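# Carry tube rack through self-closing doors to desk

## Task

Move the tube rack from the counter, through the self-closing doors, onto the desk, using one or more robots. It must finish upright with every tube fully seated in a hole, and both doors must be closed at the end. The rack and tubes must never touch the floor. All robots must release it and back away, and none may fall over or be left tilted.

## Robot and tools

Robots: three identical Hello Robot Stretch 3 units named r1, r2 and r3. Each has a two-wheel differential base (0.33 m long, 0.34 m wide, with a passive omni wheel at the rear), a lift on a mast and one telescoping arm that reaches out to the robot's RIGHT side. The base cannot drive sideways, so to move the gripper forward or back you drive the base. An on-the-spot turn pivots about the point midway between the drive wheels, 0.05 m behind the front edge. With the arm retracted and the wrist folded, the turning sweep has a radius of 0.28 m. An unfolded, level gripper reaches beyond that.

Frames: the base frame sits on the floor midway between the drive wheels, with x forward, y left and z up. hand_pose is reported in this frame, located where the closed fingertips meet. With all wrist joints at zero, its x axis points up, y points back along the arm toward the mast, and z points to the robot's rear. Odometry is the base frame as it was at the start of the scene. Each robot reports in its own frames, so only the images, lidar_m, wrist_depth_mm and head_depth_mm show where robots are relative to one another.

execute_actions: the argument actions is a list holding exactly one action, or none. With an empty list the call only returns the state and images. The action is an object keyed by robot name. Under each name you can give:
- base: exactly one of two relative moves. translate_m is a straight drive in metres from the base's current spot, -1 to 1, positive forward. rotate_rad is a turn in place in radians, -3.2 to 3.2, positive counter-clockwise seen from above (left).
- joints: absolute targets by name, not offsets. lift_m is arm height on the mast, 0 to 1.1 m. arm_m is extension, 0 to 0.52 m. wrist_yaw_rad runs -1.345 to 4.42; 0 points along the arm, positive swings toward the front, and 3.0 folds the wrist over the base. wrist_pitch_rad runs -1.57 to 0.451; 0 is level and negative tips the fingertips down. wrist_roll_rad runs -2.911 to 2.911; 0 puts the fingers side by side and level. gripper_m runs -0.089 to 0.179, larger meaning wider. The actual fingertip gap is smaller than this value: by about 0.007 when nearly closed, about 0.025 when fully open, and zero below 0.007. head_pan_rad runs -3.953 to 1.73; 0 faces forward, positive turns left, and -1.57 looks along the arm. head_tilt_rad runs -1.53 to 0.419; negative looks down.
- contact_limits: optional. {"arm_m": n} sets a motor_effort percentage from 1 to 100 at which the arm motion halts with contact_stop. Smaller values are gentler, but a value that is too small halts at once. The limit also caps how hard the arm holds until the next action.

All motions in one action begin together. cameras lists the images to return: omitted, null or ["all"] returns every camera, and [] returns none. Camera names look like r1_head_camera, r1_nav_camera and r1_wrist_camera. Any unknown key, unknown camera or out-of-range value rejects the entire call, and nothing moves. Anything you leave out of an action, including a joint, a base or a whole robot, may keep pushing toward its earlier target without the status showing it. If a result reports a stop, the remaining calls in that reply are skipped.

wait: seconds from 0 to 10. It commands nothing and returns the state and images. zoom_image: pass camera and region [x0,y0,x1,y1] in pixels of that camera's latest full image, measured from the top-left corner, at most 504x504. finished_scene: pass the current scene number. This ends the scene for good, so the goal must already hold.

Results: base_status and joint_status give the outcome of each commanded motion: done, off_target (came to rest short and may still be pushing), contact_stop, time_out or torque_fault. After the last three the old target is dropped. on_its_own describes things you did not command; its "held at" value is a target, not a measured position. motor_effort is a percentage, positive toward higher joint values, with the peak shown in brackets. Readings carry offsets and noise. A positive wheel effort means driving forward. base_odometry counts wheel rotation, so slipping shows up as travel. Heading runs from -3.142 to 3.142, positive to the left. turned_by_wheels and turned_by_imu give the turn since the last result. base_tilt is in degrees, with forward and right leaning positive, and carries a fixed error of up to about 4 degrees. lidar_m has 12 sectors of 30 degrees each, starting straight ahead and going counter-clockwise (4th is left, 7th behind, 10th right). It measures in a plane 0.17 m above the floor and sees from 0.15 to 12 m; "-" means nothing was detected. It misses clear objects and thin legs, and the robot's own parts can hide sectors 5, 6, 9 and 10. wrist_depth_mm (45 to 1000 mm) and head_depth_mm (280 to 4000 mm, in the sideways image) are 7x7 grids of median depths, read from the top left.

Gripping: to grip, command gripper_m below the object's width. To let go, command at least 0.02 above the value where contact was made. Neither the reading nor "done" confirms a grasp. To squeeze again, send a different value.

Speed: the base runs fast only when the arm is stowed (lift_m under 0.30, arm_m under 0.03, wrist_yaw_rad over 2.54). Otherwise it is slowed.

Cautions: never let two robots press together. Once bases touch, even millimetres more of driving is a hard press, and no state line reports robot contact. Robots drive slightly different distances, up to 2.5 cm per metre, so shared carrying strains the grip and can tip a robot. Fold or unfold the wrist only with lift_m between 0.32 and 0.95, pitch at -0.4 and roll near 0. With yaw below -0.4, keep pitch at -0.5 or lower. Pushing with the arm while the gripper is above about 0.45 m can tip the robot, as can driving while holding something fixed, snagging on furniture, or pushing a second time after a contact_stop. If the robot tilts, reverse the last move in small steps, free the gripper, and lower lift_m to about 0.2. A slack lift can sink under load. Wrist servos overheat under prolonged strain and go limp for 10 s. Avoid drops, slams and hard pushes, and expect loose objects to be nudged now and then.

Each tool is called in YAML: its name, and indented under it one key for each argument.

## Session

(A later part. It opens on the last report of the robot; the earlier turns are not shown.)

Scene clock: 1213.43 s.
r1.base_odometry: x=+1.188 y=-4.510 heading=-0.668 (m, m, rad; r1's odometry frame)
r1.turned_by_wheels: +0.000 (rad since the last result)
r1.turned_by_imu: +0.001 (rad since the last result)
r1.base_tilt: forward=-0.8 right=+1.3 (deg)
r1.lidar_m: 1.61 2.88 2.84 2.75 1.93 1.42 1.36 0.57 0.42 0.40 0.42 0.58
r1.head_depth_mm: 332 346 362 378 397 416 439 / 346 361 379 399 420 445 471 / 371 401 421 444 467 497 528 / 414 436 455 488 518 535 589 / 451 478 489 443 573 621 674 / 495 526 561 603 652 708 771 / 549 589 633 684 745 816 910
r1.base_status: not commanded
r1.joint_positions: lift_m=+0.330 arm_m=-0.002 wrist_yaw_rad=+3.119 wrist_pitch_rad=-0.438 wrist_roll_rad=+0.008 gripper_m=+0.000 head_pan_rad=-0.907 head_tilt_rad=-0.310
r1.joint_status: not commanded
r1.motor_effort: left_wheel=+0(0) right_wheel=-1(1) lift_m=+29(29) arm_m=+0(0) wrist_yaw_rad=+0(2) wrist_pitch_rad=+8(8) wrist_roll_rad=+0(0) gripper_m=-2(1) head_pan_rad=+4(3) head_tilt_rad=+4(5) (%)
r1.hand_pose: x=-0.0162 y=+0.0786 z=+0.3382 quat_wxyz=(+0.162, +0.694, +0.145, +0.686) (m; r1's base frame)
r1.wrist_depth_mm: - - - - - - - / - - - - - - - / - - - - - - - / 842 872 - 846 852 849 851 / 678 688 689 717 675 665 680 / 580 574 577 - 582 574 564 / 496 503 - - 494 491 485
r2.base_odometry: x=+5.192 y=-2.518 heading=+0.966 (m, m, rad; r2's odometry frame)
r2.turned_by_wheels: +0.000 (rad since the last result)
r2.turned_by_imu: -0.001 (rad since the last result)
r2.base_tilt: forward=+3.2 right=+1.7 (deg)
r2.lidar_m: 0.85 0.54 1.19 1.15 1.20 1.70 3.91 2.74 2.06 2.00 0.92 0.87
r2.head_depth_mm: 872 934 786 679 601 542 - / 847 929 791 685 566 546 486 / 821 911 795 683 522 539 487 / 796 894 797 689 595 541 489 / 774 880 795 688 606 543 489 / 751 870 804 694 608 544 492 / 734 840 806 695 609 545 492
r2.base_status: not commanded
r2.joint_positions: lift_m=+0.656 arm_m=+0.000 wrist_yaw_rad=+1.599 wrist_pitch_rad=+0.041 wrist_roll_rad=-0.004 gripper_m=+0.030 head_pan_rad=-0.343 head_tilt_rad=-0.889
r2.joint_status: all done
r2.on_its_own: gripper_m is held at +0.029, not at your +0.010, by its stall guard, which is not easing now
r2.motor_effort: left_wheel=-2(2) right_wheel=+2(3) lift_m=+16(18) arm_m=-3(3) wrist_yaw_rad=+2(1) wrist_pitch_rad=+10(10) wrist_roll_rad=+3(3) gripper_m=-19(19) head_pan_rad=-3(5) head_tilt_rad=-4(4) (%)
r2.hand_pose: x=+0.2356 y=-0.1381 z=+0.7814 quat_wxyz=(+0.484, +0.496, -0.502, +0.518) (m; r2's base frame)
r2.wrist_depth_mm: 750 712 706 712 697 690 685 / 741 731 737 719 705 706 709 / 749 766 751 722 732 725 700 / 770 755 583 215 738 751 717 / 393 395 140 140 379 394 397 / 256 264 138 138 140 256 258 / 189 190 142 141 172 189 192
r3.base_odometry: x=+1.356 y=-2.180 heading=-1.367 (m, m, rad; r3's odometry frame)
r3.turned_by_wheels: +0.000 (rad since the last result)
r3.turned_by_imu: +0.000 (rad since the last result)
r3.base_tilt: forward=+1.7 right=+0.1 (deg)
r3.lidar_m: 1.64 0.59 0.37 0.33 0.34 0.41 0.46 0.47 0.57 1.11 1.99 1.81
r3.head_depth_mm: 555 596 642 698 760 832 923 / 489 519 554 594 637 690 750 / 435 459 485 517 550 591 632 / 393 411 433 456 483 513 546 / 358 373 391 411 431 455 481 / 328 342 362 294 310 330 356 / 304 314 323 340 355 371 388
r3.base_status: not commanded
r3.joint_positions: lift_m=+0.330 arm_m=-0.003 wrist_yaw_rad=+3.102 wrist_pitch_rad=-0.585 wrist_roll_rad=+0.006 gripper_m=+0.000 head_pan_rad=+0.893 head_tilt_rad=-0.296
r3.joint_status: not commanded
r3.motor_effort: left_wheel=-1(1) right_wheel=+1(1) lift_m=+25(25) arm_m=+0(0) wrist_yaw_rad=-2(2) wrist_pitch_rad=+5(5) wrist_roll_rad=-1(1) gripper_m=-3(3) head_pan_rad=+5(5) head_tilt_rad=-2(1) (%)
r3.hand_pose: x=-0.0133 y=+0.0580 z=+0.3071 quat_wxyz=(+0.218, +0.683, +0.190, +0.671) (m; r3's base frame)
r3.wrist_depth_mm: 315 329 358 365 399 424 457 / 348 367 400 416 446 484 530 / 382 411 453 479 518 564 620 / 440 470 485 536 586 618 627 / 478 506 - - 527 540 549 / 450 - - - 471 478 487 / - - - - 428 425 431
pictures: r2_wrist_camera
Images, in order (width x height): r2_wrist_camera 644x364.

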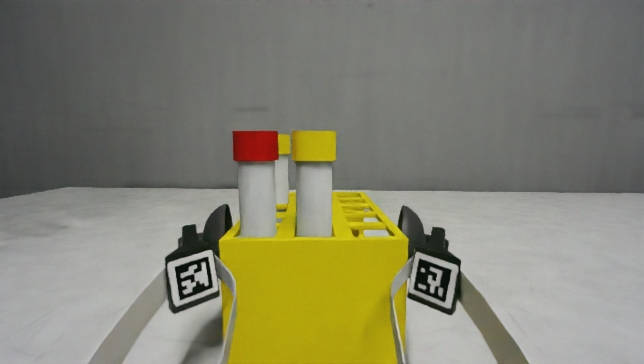

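execute_actions:
  actions:
    - {"r2": {"joints": {"lift_m": 0.652}}}
  cameras: []

execute_actions:
  actions:
    - {"r2": {"joints": {"gripper_m": 0.16}}}
  cameras: ["r2_wrist_camera", "r2_head_camera"]

Scene clock: 1221.97 s.
r1.base_odometry: x=+1.188 y=-4.510 heading=-0.668 (m, m, rad; r1's odometry frame)
r1.turned_by_wheels: +0.000 (rad since the last result)
r1.turned_by_imu: +0.002 (rad since the last result)
r1.base_tilt: forward=-0.7 right=+1.3 (deg)
r1.lidar_m: 1.61 2.90 2.85 2.75 1.92 1.41 1.37 0.57 0.42 0.40 0.42 0.58
r1.head_depth_mm: 333 346 362 379 397 417 439 / 345 361 378 399 420 445 472 / 371 401 420 444 468 496 528 / 414 437 455 488 518 536 592 / 451 477 488 442 575 619 674 / 495 526 563 603 652 706 774 / 549 587 632 685 744 818 916
r1.base_status: not commanded
r1.joint_positions: lift_m=+0.330 arm_m=-0.002 wrist_yaw_rad=+3.119 wrist_pitch_rad=-0.438 wrist_roll_rad=+0.008 gripper_m=+0.000 head_pan_rad=-0.907 head_tilt_rad=-0.310
r1.joint_status: not commanded
r1.motor_effort: left_wheel=+1(0) right_wheel=-1(1) lift_m=+29(29) arm_m=+0(1) wrist_yaw_rad=+1(1) wrist_pitch_rad=+8(8) wrist_roll_rad=+1(0) gripper_m=-2(2) head_pan_rad=+3(3) head_tilt_rad=+5(4) (%)
r1.hand_pose: x=-0.0162 y=+0.0786 z=+0.3382 quat_wxyz=(+0.162, +0.694, +0.145, +0.686) (m; r1's base frame)
r1.wrist_depth_mm: - - - - - - - / - - - - - - - / - - - - - - - / 860 860 - 844 849 848 815 / 699 684 684 721 676 674 679 / 570 572 575 - 577 569 562 / 497 507 - - 483 491 482
r2.base_odometry: x=+5.192 y=-2.518 heading=+0.966 (m, m, rad; r2's odometry frame)
r2.turned_by_wheels: +0.000 (rad since the last result)
r2.turned_by_imu: -0.002 (rad since the last result)
r2.base_tilt: forward=+3.1 right=+1.7 (deg)
r2.lidar_m: 0.85 0.54 1.18 1.15 1.21 1.70 3.93 2.74 2.06 2.00 0.92 0.87
r2.head_depth_mm: 877 931 790 681 600 539 - / 845 924 789 681 564 541 486 / 823 911 795 684 523 538 486 / 797 899 797 689 594 540 490 / 774 878 798 691 607 540 489 / 750 870 802 693 607 543 491 / 731 841 805 695 612 545 492
r2.base_status: not commanded
r2.joint_positions: lift_m=+0.652 arm_m=+0.000 wrist_yaw_rad=+1.599 wrist_pitch_rad=+0.052 wrist_roll_rad=-0.004 gripper_m=+0.030 head_pan_rad=-0.343 head_tilt_rad=-0.889
r2.joint_status: all done
r2.on_its_own: gripper_m is held at +0.029, not at your +0.010, by its stall guard, which is not easing now
r2.motor_effort: left_wheel=-2(2) right_wheel=+3(3) lift_m=+15(12) arm_m=-3(3) wrist_yaw_rad=+2(1) wrist_pitch_rad=+6(10) wrist_roll_rad=+2(2) gripper_m=-19(19) head_pan_rad=-2(4) head_tilt_rad=-4(4) (%)
r2.hand_pose: x=+0.2357 y=-0.1381 z=+0.7803 quat_wxyz=(+0.481, +0.493, -0.505, +0.521) (m; r2's base frame)
r2.wrist_depth_mm: 737 728 714 722 726 690 686 / 739 724 717 722 724 707 702 / 762 747 723 734 722 717 735 / 780 756 601 260 753 728 748 / 397 398 140 140 377 399 406 / 256 265 138 139 139 256 260 / 190 188 142 141 170 189 190
r3.base_odometry: x=+1.356 y=-2.180 heading=-1.367 (m, m, rad; r3's odometry frame)
r3.turned_by_wheels: +0.000 (rad since the last result)
r3.turned_by_imu: +0.000 (rad since the last result)
r3.base_tilt: forward=+1.7 right=-0.1 (deg)
r3.lidar_m: 1.63 0.59 0.37 0.33 0.34 0.41 0.46 0.47 0.57 1.11 1.98 1.81
r3.head_depth_mm: 556 597 642 697 762 833 922 / 489 518 554 594 638 691 749 / 435 460 487 516 550 588 632 / 393 411 433 457 483 512 546 / 357 373 391 410 431 455 481 / 328 342 363 294 310 330 357 / 304 315 322 340 355 371 388
r3.base_status: not commanded
r3.joint_positions: lift_m=+0.330 arm_m=-0.003 wrist_yaw_rad=+3.102 wrist_pitch_rad=-0.585 wrist_roll_rad=+0.006 gripper_m=+0.000 head_pan_rad=+0.893 head_tilt_rad=-0.296
r3.joint_status: not commanded
r3.motor_effort: left_wheel=-1(1) right_wheel=+1(1) lift_m=+25(25) arm_m=+0(0) wrist_yaw_rad=-1(1) wrist_pitch_rad=+5(5) wrist_roll_rad=-1(1) gripper_m=-2(2) head_pan_rad=+3(3) head_tilt_rad=-1(2) (%)
r3.hand_pose: x=-0.0133 y=+0.0580 z=+0.3071 quat_wxyz=(+0.218, +0.683, +0.190, +0.671) (m; r3's base frame)
r3.wrist_depth_mm: 316 329 357 365 401 419 454 / 345 368 396 414 452 475 527 / 390 410 457 469 514 562 622 / 438 464 501 535 586 618 635 / 472 503 - - 526 547 548 / 451 - - - 473 482 483 / - - - - 425 427 436
pictures: none
No camera images: the call's "cameras" was empty. Leave "cameras" out to get every camera's image.

Scene clock: 1223.77 s.
r1.base_odometry: x=+1.188 y=-4.510 heading=-0.668 (m, m, rad; r1's odometry frame)
r1.turned_by_wheels: +0.000 (rad since the last result)
r1.turned_by_imu: +0.001 (rad since the last result)
r1.base_tilt: forward=-0.7 right=+1.3 (deg)
r1.lidar_m: 1.61 2.90 2.84 2.75 1.92 1.41 1.36 0.57 0.42 0.40 0.42 0.58
r1.head_depth_mm: 333 347 362 378 397 416 438 / 346 362 378 398 420 445 471 / 371 401 421 443 468 496 528 / 415 436 455 488 519 537 591 / 451 478 489 442 575 622 669 / 497 526 563 603 651 703 774 / 548 587 635 685 743 824 911
r1.base_status: not commanded
r1.joint_positions: lift_m=+0.330 arm_m=-0.002 wrist_yaw_rad=+3.119 wrist_pitch_rad=-0.438 wrist_roll_rad=+0.008 gripper_m=+0.000 head_pan_rad=-0.907 head_tilt_rad=-0.310
r1.joint_status: not commanded
r1.motor_effort: left_wheel=+0(0) right_wheel=+0(0) lift_m=+30(29) arm_m=+0(0) wrist_yaw_rad=+1(1) wrist_pitch_rad=+8(7) wrist_roll_rad=+1(0) gripper_m=-2(2) head_pan_rad=+3(3) head_tilt_rad=+5(5) (%)
r1.hand_pose: x=-0.0162 y=+0.0786 z=+0.3382 quat_wxyz=(+0.162, +0.694, +0.145, +0.686) (m; r1's base frame)
r1.wrist_depth_mm: - - - - - - - / - - - - - - - / - - - - - - - / 873 857 - 857 846 827 834 / 694 695 698 716 680 680 675 / 570 576 579 - 580 567 556 / 489 509 - - 486 486 487
r2.base_odometry: x=+5.192 y=-2.518 heading=+0.966 (m, m, rad; r2's odometry frame)
r2.turned_by_wheels: +0.000 (rad since the last result)
r2.turned_by_imu: +0.000 (rad since the last result)
r2.base_tilt: forward=+3.0 right=+1.7 (deg)
r2.lidar_m: 0.85 0.54 1.19 1.15 1.21 1.69 3.91 2.75 2.05 2.00 0.92 0.87
r2.head_depth_mm: 877 933 789 681 603 544 - / 844 924 789 683 581 545 487 / 822 914 790 683 522 538 487 / 797 901 794 689 598 531 489 / 770 884 797 689 608 541 489 / 751 869 803 695 608 543 491 / 729 843 805 694 609 545 493
r2.base_status: not commanded
r2.joint_positions: lift_m=+0.652 arm_m=+0.000 wrist_yaw_rad=+1.599 wrist_pitch_rad=+0.054 wrist_roll_rad=-0.004 gripper_m=+0.160 head_pan_rad=-0.343 head_tilt_rad=-0.889
r2.joint_status: all done
r2.motor_effort: left_wheel=-2(2) right_wheel=+3(3) lift_m=+16(16) arm_m=-3(3) wrist_yaw_rad=+2(1) wrist_pitch_rad=+5(6) wrist_roll_rad=+3(3) gripper_m=+0(84) head_pan_rad=-4(4) head_tilt_rad=-4(4) (%)
r2.hand_pose: x=+0.2357 y=-0.1381 z=+0.7809 quat_wxyz=(+0.480, +0.492, -0.505, +0.521) (m; r2's base frame)
r2.wrist_depth_mm: 717 713 713 718 695 694 689 / 730 739 717 717 718 698 707 / 764 783 738 719 746 725 738 / 760 771 607 262 770 747 721 / 400 458 148 143 362 460 403 / 275 249 143 142 225 - 258 / 180 189 145 144 171 181 191
r3.base_odometry: x=+1.356 y=-2.180 heading=-1.367 (m, m, rad; r3's odometry frame)
r3.turned_by_wheels: +0.000 (rad since the last result)
r3.turned_by_imu: +0.000 (rad since the last result)
r3.base_tilt: forward=+1.6 right=+0.1 (deg)
r3.lidar_m: 1.64 0.59 0.37 0.33 0.34 0.41 0.46 0.47 0.57 1.11 1.98 1.81
r3.head_depth_mm: 556 598 643 697 758 833 924 / 489 520 553 592 639 690 752 / 435 460 486 516 550 588 632 / 392 412 433 457 483 513 546 / 358 373 391 410 431 454 481 / 328 342 362 295 310 330 357 / 304 315 323 340 355 371 388
r3.base_status: not commanded
r3.joint_positions: lift_m=+0.330 arm_m=-0.003 wrist_yaw_rad=+3.102 wrist_pitch_rad=-0.585 wrist_roll_rad=+0.006 gripper_m=+0.000 head_pan_rad=+0.893 head_tilt_rad=-0.296
r3.joint_status: not commanded
r3.motor_effort: left_wheel=-1(0) right_wheel=+1(1) lift_m=+24(25) arm_m=+1(1) wrist_yaw_rad=-1(1) wrist_pitch_rad=+5(5) wrist_roll_rad=+0(1) gripper_m=-2(2) head_pan_rad=+3(5) head_tilt_rad=-2(2) (%)
r3.hand_pose: x=-0.0133 y=+0.0580 z=+0.3071 quat_wxyz=(+0.218, +0.683, +0.190, +0.671) (m; r3's base frame)
r3.wrist_depth_mm: 322 327 358 366 400 429 463 / 349 367 398 418 453 490 518 / 384 416 449 469 511 568 624 / 436 463 498 543 584 631 641 / 483 498 - - 532 541 543 / 448 - - - 472 472 485 / - - - - 423 422 428
pictures: r2_head_camera (sideways: a quarter turn clockwise sets it upright), r2_wrist_camera
Images, in order (width x height): r2_head_camera 896x504, r2_wrist_camera 644x364.

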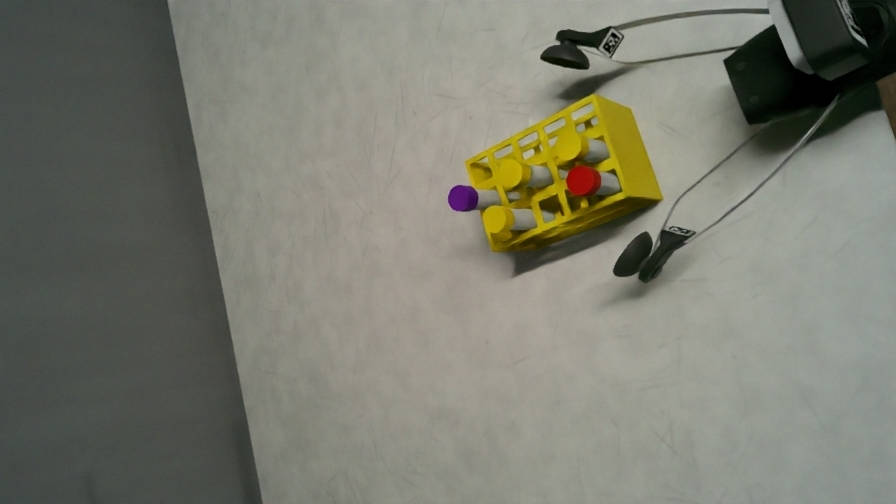

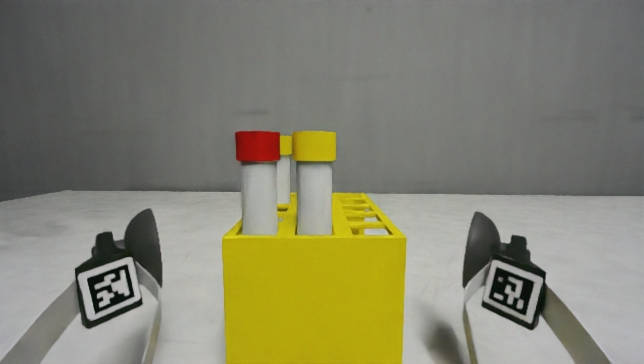

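Released. Back away and check the tubes.

execute_actions:
  actions:
    - {"r2": {"base": {"translate_m": -0.4}, "joints": {"head_pan_rad": -0.2, "head_tilt_rad": -0.7}}}
  cameras: ["r2_wrist_camera", "r2_head_camera"]

Scene clock: 1233.67 s.
r1.base_odometry: x=+1.188 y=-4.510 heading=-0.668 (m, m, rad; r1's odometry frame)
r1.turned_by_wheels: +0.000 (rad since the last result)
r1.turned_by_imu: +0.002 (rad since the last result)
r1.base_tilt: forward=-0.8 right=+1.4 (deg)
r1.lidar_m: 1.61 2.90 2.85 2.75 1.92 1.41 1.36 0.57 0.42 0.40 0.42 0.58
r1.head_depth_mm: 332 346 362 378 397 416 439 / 346 361 379 398 419 444 471 / 369 400 421 443 468 495 529 / 414 436 454 488 518 534 593 / 451 477 488 442 573 620 673 / 495 526 563 602 651 707 776 / 549 587 633 684 747 819 912
r1.base_status: not commanded
r1.joint_positions: lift_m=+0.330 arm_m=-0.002 wrist_yaw_rad=+3.119 wrist_pitch_rad=-0.438 wrist_roll_rad=+0.008 gripper_m=+0.000 head_pan_rad=-0.907 head_tilt_rad=-0.310
r1.joint_status: not commanded
r1.motor_effort: left_wheel=+0(1) right_wheel=+0(0) lift_m=+30(29) arm_m=+1(0) wrist_yaw_rad=+0(1) wrist_pitch_rad=+7(8) wrist_roll_rad=+0(0) gripper_m=-1(1) head_pan_rad=+3(3) head_tilt_rad=+5(5) (%)
r1.hand_pose: x=-0.0162 y=+0.0786 z=+0.3382 quat_wxyz=(+0.162, +0.694, +0.145, +0.686) (m; r1's base frame)
r1.wrist_depth_mm: - - - - - - - / - - - - - - - / - - - - - - - / 861 862 - 846 853 834 846 / 680 686 685 706 689 679 682 / 569 581 577 - 582 576 568 / 488 509 - - 491 489 485
r2.base_odometry: x=+4.964 y=-2.847 heading=+0.966 (m, m, rad; r2's odometry frame)
r2.turned_by_wheels: +0.000 (rad since the last result)
r2.turned_by_imu: -0.004 (rad since the last result)
r2.base_tilt: forward=+3.2 right=+1.6 (deg)
r2.lidar_m: 1.25 0.89 1.20 1.17 1.22 1.83 3.51 2.74 2.05 1.98 1.13 1.28
r2.head_depth_mm: 1123 1237 1013 813 1427 1314 1155 / 1112 1229 1010 814 1429 1321 1160 / 1100 1209 1017 794 733 1325 1165 / 1079 1197 1022 777 738 1323 1150 / 1057 1202 1031 822 723 1327 1162 / 1048 1173 1030 824 720 1322 1169 / 1036 1171 1036 823 707 1311 1166
r2.base_status: done
r2.joint_positions: lift_m=+0.652 arm_m=+0.000 wrist_yaw_rad=+1.599 wrist_pitch_rad=+0.054 wrist_roll_rad=-0.004 gripper_m=+0.160 head_pan_rad=-0.207 head_tilt_rad=-0.705
r2.joint_status: all done
r2.motor_effort: left_wheel=-1(4) right_wheel=+2(4) lift_m=+15(16) arm_m=-3(3) wrist_yaw_rad=+2(2) wrist_pitch_rad=+5(5) wrist_roll_rad=+2(2) gripper_m=+0(0) head_pan_rad=+3(19) head_tilt_rad=+2(15) (%)
r2.hand_pose: x=+0.2357 y=-0.1381 z=+0.7808 quat_wxyz=(+0.480, +0.492, -0.505, +0.521) (m; r2's base frame)
r2.wrist_depth_mm: - - - - - - - / - - - - - - - / - - - - - - - / - 908 940 611 919 940 941 / 445 451 401 399 403 451 405 / - - - - - - - / - - - - - - 734
r3.base_odometry: x=+1.356 y=-2.180 heading=-1.367 (m, m, rad; r3's odometry frame)
r3.turned_by_wheels: +0.000 (rad since the last result)
r3.turned_by_imu: +0.000 (rad since the last result)
r3.base_tilt: forward=+1.6 right=+0.0 (deg)
r3.lidar_m: 1.64 0.59 0.37 0.33 0.34 0.41 0.46 0.47 0.57 1.11 1.98 1.81
r3.head_depth_mm: 556 595 640 695 758 832 924 / 489 520 553 594 638 689 750 / 435 460 487 517 550 588 633 / 393 412 433 457 483 514 545 / 358 374 391 410 431 455 480 / 328 341 362 295 310 330 356 / 304 315 323 340 355 370 388
r3.base_status: not commanded
r3.joint_positions: lift_m=+0.330 arm_m=-0.003 wrist_yaw_rad=+3.102 wrist_pitch_rad=-0.585 wrist_roll_rad=+0.006 gripper_m=+0.000 head_pan_rad=+0.893 head_tilt_rad=-0.296
r3.joint_status: not commanded
r3.motor_effort: left_wheel=-1(1) right_wheel=+1(1) lift_m=+25(25) arm_m=+1(1) wrist_yaw_rad=-1(2) wrist_pitch_rad=+5(5) wrist_roll_rad=-1(1) gripper_m=-3(2) head_pan_rad=+4(3) head_tilt_rad=-1(2) (%)
r3.hand_pose: x=-0.0133 y=+0.0580 z=+0.3071 quat_wxyz=(+0.218, +0.683, +0.190, +0.671) (m; r3's base frame)
r3.wrist_depth_mm: 313 328 357 363 398 428 456 / 351 367 395 409 451 486 522 / 388 405 451 475 518 567 626 / 430 463 500 542 583 631 635 / 471 504 - - 534 540 557 / 447 - - - 473 480 483 / - - - - 421 424 434
pictures: r2_head_camera (sideways: a quarter turn clockwise sets it upright), r2_wrist_camera
Images, in order (width x height): r2_head_camera 896x504, r2_wrist_camera 644x364.

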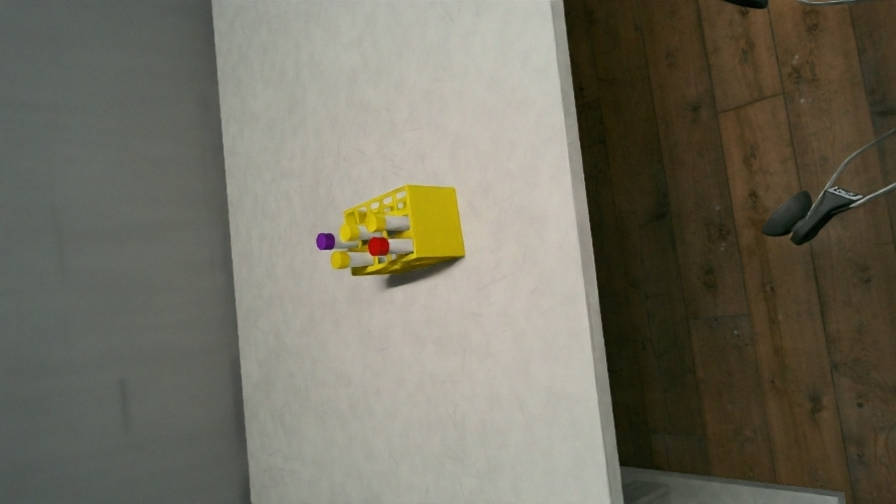

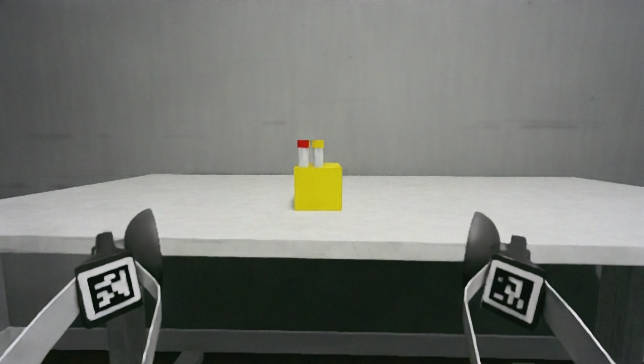

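finished_scene:
  scene: 1

The scene is finished: the task was done.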